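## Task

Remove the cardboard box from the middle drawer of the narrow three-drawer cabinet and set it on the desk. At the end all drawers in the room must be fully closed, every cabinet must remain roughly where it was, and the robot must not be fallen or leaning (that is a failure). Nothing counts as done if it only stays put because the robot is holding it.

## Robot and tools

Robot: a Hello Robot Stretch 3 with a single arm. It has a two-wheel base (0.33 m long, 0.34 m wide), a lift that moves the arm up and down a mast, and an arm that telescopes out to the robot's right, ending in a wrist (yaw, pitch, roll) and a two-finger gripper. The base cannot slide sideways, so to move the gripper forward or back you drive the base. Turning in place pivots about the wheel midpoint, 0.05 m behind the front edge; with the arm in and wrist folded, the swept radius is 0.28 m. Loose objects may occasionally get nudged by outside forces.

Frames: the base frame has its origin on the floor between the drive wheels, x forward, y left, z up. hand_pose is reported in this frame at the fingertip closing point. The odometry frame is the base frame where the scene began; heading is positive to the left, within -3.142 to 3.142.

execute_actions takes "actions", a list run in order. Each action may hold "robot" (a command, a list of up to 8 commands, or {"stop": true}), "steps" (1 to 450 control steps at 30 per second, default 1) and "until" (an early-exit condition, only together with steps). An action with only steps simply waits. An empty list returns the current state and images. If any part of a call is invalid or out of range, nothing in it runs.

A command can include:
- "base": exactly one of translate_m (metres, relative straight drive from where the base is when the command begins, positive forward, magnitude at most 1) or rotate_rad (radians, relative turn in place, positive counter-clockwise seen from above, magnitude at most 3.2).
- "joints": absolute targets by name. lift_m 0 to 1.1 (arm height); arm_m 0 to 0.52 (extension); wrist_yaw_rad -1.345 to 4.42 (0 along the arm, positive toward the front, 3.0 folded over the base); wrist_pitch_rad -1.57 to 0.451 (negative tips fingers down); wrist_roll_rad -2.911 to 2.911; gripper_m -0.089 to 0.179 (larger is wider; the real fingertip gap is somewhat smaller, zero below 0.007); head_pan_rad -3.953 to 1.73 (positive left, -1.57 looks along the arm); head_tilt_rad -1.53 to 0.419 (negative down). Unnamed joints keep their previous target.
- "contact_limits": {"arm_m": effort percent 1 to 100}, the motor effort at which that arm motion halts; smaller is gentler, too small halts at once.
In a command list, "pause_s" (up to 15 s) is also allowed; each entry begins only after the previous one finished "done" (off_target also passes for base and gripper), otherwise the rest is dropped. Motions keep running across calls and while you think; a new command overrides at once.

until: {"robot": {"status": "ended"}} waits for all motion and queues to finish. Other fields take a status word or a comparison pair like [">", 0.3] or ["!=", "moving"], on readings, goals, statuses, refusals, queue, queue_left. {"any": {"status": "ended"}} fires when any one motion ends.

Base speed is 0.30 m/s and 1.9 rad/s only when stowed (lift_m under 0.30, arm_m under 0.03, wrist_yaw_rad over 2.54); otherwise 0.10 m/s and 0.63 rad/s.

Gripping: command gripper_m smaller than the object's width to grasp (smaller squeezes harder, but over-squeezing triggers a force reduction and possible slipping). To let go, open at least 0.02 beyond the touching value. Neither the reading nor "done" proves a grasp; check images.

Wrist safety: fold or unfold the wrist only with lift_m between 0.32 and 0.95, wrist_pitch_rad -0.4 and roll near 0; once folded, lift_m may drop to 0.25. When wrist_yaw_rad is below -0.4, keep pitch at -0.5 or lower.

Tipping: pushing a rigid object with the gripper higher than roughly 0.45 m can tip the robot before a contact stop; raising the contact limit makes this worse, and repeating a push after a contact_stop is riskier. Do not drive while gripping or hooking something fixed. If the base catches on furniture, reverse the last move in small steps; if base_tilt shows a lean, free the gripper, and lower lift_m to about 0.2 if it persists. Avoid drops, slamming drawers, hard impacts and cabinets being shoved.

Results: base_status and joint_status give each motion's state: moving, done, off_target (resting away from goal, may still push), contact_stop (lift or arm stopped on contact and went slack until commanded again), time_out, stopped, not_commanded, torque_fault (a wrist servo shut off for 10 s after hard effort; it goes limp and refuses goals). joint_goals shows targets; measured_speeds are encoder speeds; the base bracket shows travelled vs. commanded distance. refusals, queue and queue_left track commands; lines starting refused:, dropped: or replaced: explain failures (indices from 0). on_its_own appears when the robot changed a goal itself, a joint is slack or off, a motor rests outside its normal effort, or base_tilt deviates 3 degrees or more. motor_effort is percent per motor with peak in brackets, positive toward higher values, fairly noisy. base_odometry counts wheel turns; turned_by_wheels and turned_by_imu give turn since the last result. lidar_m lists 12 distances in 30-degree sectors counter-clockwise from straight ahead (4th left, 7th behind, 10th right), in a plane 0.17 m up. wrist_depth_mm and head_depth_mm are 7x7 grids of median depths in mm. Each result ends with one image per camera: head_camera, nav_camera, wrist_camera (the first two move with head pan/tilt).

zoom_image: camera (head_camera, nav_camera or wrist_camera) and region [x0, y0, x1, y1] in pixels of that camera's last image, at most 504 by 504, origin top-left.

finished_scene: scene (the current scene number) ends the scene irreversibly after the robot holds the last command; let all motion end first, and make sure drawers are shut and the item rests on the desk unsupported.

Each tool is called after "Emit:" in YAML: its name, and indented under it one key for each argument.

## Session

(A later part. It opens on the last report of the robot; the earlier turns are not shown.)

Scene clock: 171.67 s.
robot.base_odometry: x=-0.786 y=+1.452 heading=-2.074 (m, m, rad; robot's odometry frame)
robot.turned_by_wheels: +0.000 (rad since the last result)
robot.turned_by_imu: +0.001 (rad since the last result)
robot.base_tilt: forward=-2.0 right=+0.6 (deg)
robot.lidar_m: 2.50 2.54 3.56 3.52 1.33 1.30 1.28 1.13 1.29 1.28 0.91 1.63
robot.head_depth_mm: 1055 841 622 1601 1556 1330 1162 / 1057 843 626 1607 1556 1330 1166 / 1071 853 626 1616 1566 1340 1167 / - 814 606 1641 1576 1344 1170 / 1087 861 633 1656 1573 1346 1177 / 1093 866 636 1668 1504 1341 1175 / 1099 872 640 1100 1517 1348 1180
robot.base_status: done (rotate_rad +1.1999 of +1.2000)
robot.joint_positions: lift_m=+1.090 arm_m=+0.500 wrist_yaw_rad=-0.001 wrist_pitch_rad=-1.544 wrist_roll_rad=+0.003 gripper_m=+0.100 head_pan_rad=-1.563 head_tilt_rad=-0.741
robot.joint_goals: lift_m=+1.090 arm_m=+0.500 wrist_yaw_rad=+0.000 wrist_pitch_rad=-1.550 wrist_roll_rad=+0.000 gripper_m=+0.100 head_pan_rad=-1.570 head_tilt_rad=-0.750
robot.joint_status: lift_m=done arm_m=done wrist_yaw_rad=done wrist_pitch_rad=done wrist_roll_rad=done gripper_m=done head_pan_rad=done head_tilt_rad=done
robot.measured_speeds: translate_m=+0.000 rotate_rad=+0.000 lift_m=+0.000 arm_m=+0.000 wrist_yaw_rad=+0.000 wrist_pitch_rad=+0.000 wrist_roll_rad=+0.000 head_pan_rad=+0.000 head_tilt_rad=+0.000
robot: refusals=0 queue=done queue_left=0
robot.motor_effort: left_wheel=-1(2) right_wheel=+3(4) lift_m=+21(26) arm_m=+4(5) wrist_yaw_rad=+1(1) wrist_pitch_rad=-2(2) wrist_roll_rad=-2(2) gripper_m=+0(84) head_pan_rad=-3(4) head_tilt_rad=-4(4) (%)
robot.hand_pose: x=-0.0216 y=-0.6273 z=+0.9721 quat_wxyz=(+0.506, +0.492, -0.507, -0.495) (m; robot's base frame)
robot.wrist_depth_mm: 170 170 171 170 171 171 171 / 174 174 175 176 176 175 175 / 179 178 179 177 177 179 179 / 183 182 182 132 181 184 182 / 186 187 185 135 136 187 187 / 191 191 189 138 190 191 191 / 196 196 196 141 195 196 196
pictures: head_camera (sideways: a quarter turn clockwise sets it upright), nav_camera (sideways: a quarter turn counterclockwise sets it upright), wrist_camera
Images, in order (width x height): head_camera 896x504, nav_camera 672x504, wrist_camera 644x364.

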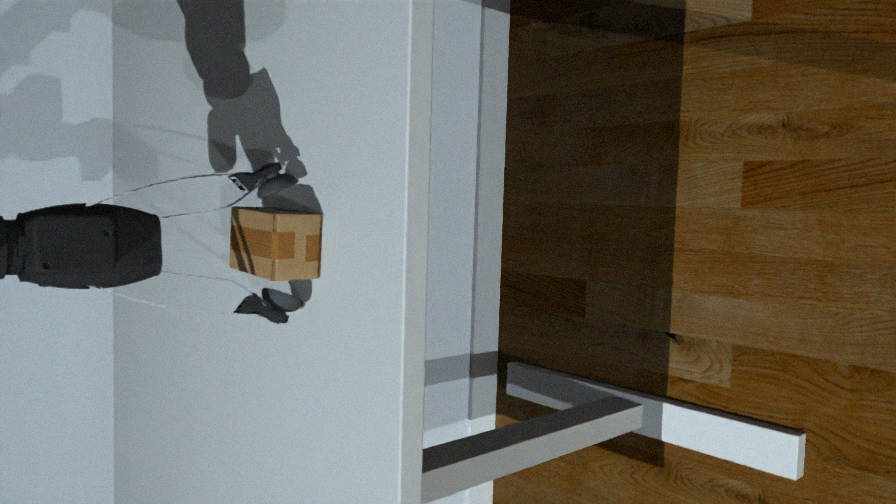

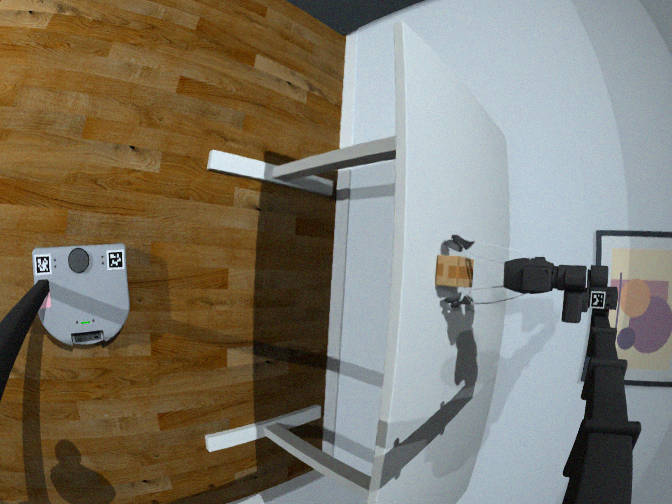

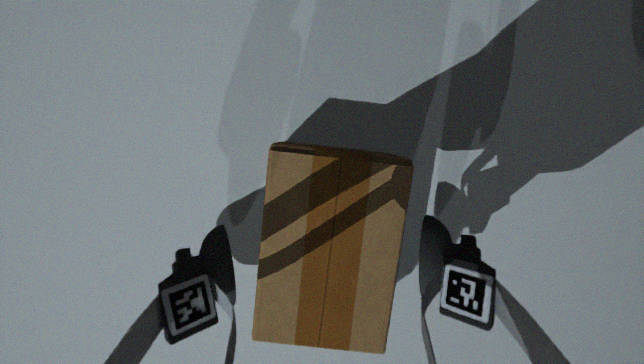

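Emit:
execute_actions:
  actions:
    - {"robot":[{"joints":{"lift_m":1.1,"arm_m":0.0}},{"base":{"rotate_rad":-1.74},"joints":{"gripper_m":0.0}},{"base":{"translate_m":-1.0},"joints":{"lift_m":0.6,"head_tilt_rad":-0.85}},{"base":{"translate_m":-0.224},"joints":{"wrist_pitch_rad":0.02}},{"base":{"rotate_rad":0.175}},{"joints":{"lift_m":0.217}}],"steps":450,"until":{"robot":{"status":"ended"}}}
    - {"steps":450,"until":{"robot":{"status":"ended"}}}

Scene clock: 211.30 s.
robot.base_odometry: x=+0.172 y=+0.690 heading=+2.645 (m, m, rad; robot's odometry frame)
robot.turned_by_wheels: -1.565 (rad since the last result)
robot.turned_by_imu: -1.551 (rad since the last result)
robot.base_tilt: forward=-2.0 right=+0.5 (deg)
robot.lidar_m: 2.06 2.30 2.46 1.95 2.07 2.30 2.27 1.75 0.81 0.80 1.47 2.18
robot.head_depth_mm: 1175 1341 1554 1697 1451 1270 1128 / 1177 1350 1342 1228 1425 1228 1132 / 1187 1360 1229 1109 1210 1126 1136 / 1195 1368 1232 1121 1219 1124 1158 / 1206 1385 1272 1137 1224 1218 1134 / 1211 1387 1623 1721 1462 1265 1137 / 1222 1400 1650 1723 1475 1289 1140
robot.base_status: done (rotate_rad +0.1749 of +0.1750)
robot.joint_positions: lift_m=+0.217 arm_m=+0.000 wrist_yaw_rad=+0.001 wrist_pitch_rad=-0.002 wrist_roll_rad=+0.003 gripper_m=+0.000 head_pan_rad=-1.563 head_tilt_rad=-0.839
robot.joint_goals: lift_m=+0.217 arm_m=+0.000 wrist_yaw_rad=+0.000 wrist_pitch_rad=+0.020 wrist_roll_rad=+0.000 gripper_m=+0.000 head_pan_rad=-1.570 head_tilt_rad=-0.850
robot.joint_status: lift_m=done arm_m=done wrist_yaw_rad=done wrist_pitch_rad=done wrist_roll_rad=done gripper_m=done head_pan_rad=done head_tilt_rad=done
robot.measured_speeds: translate_m=+0.000 rotate_rad=+0.000 lift_m=+0.000 arm_m=+0.000 wrist_yaw_rad=+0.000 wrist_pitch_rad=+0.000 wrist_roll_rad=+0.000 head_pan_rad=+0.000 head_tilt_rad=+0.000
robot: refusals=0 queue=done queue_left=0
robot.motor_effort: left_wheel=-2(6) right_wheel=+3(9) lift_m=+20(32) arm_m=-6(5) wrist_yaw_rad=-2(1) wrist_pitch_rad=+8(8) wrist_roll_rad=-2(2) gripper_m=-2(86) head_pan_rad=-4(4) head_tilt_rad=-4(14) (%)
robot.hand_pose: x=-0.0213 y=-0.4015 z=+0.3312 quat_wxyz=(+0.706, +0.001, -0.708, -0.001) (m; robot's base frame)
robot.wrist_depth_mm: - - - - - 973 960 / - - 568 538 530 - - / - - 584 561 539 - - / - - 727 621 574 - - / - 254 246 234 227 217 211 / 837 264 257 - 231 225 218 / 646 274 261 251 242 230 226
pictures: head_camera (sideways: a quarter turn clockwise sets it upright), nav_camera (sideways: a quarter turn counterclockwise sets it upright), wrist_camera
Images, in order (width x height): head_camera 896x504, nav_camera 672x504, wrist_camera 644x364.

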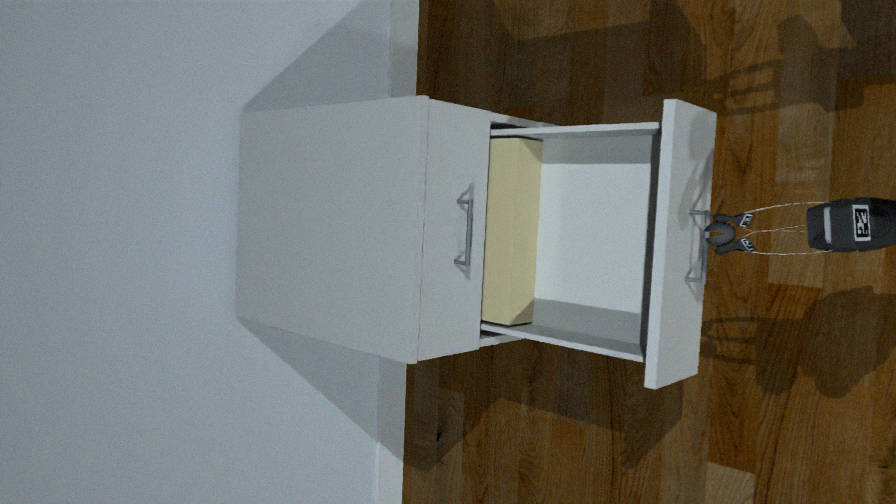

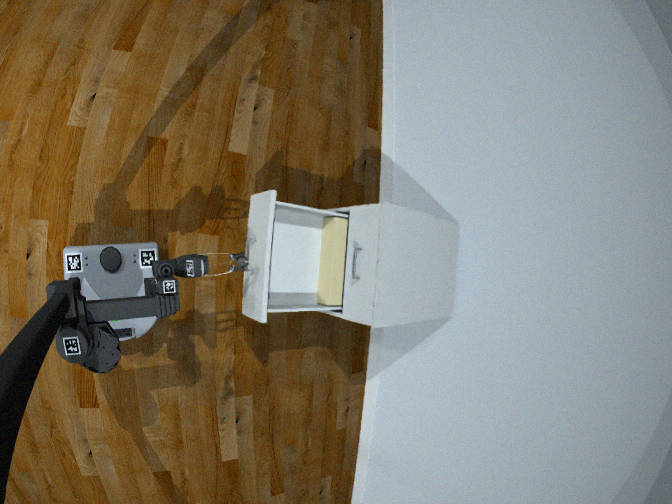

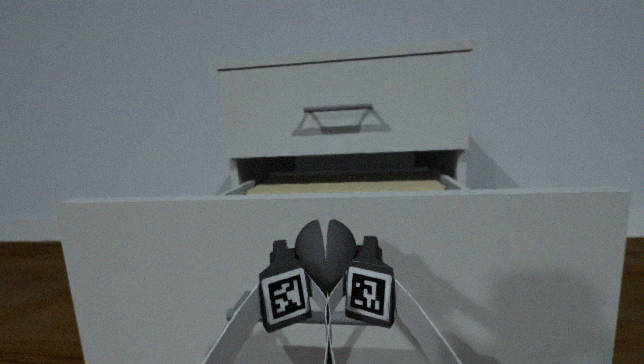

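Emit:
execute_actions:
  actions:
    - {"robot":[{"joints":{"lift_m":0.208}},{"joints":{"arm_m":0.4},"contact_limits":{"arm_m":22}}],"steps":300,"until":{"robot":{"status":"ended"}}}
    - {"robot":{"joints":{"arm_m":0.2}},"steps":150,"until":{"robot":{"status":"ended"}}}

Scene clock: 219.67 s.
robot.base_odometry: x=+0.172 y=+0.690 heading=+2.645 (m, m, rad; robot's odometry frame)
robot.turned_by_wheels: +0.000 (rad since the last result)
robot.turned_by_imu: +0.002 (rad since the last result)
robot.base_tilt: forward=-2.0 right=+0.5 (deg)
robot.lidar_m: 2.06 2.31 2.45 1.94 2.07 2.31 2.27 1.74 0.82 0.81 1.46 2.18
robot.head_depth_mm: 1176 1341 1561 1696 1456 1272 1125 / 1182 1349 1334 1209 1426 1272 1132 / 1189 1356 1227 1115 1380 1309 1118 / 1196 1375 1229 1117 1381 1283 1134 / 1208 1380 1265 1141 1406 1281 1136 / 1221 1393 1631 1718 1466 1288 1138 / 1221 1409 1648 1719 1468 1288 1138
robot.base_status: done (rotate_rad +0.1749 of +0.1750)
robot.joint_positions: lift_m=+0.208 arm_m=+0.200 wrist_yaw_rad=+0.000 wrist_pitch_rad=-0.003 wrist_roll_rad=+0.003 gripper_m=+0.000 head_pan_rad=-1.563 head_tilt_rad=-0.841
robot.joint_goals: lift_m=+0.208 arm_m=+0.200 wrist_yaw_rad=+0.000 wrist_pitch_rad=+0.020 wrist_roll_rad=+0.000 gripper_m=+0.000 head_pan_rad=-1.570 head_tilt_rad=-0.850
robot.joint_status: lift_m=done arm_m=done wrist_yaw_rad=done wrist_pitch_rad=done wrist_roll_rad=done gripper_m=done head_pan_rad=done head_tilt_rad=done
robot.measured_speeds: translate_m=+0.000 rotate_rad=+0.000 lift_m=+0.000 arm_m=+0.000 wrist_yaw_rad=+0.000 wrist_pitch_rad=+0.000 wrist_roll_rad=+0.000 head_pan_rad=+0.000 head_tilt_rad=+0.000
robot: refusals=0 queue=done queue_left=0
robot.motor_effort: left_wheel=-1(3) right_wheel=+3(10) lift_m=+20(24) arm_m=-6(22) wrist_yaw_rad=+0(11) wrist_pitch_rad=+8(10) wrist_roll_rad=-2(2) gripper_m=-2(3) head_pan_rad=-3(3) head_tilt_rad=-4(4) (%)
robot.hand_pose: x=-0.0215 y=-0.6015 z=+0.3222 quat_wxyz=(+0.706, +0.001, -0.708, -0.001) (m; robot's base frame)
robot.wrist_depth_mm: 952 919 356 340 329 315 772 / 976 959 363 346 336 327 800 / - 968 371 361 345 334 823 / - - 378 377 352 343 838 / - - 398 373 362 353 871 / 868 852 409 - 376 363 720 / 643 645 424 407 392 377 561
pictures: head_camera (sideways: a quarter turn clockwise sets it upright), nav_camera (sideways: a quarter turn counterclockwise sets it upright), wrist_camera
replaced: robot.arm_m: its motion had ended contact_stop
Images, in order (width x height): head_camera 896x504, nav_camera 672x504, wrist_camera 644x364.

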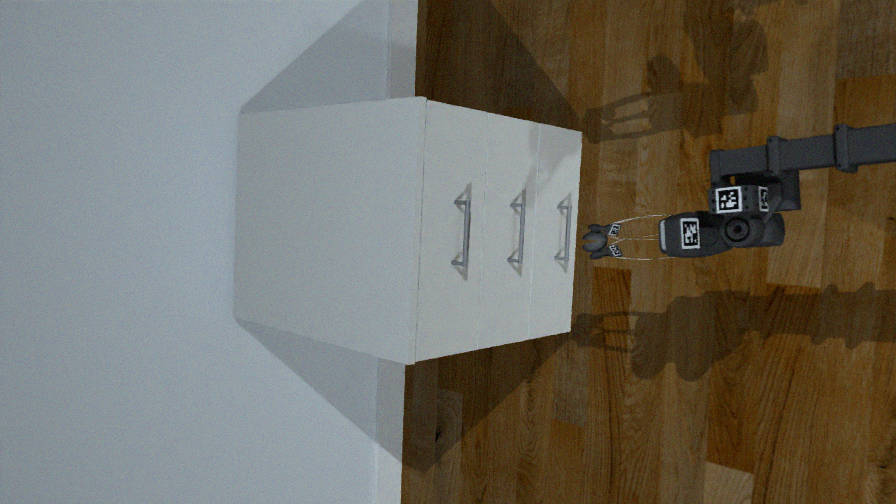

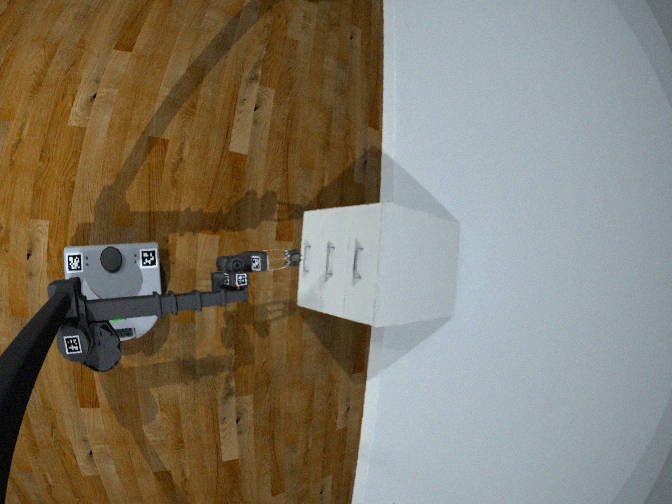

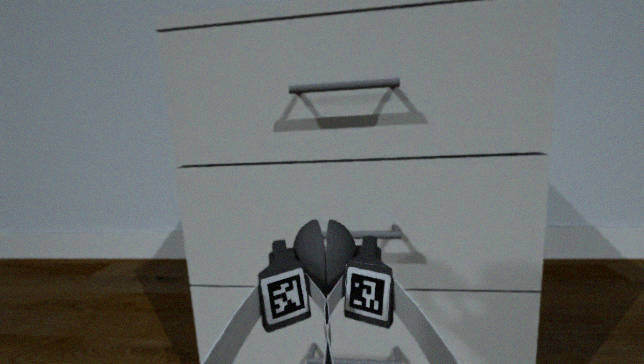

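Emit:
zoom_image:
  camera: "head_camera"
  region: [400, 80, 620, 380]

Region (400, 80, 620, 380) of head_camera's 896x504 image, scaled by 1.680, with more detail than that image has; it fills the left 370 columns of this view, and the rest is white.

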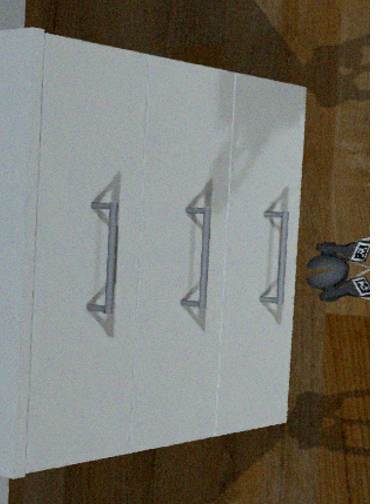

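Flush.

Emit:
finished_scene:
  scene: 2

The scene is finished: the task was done.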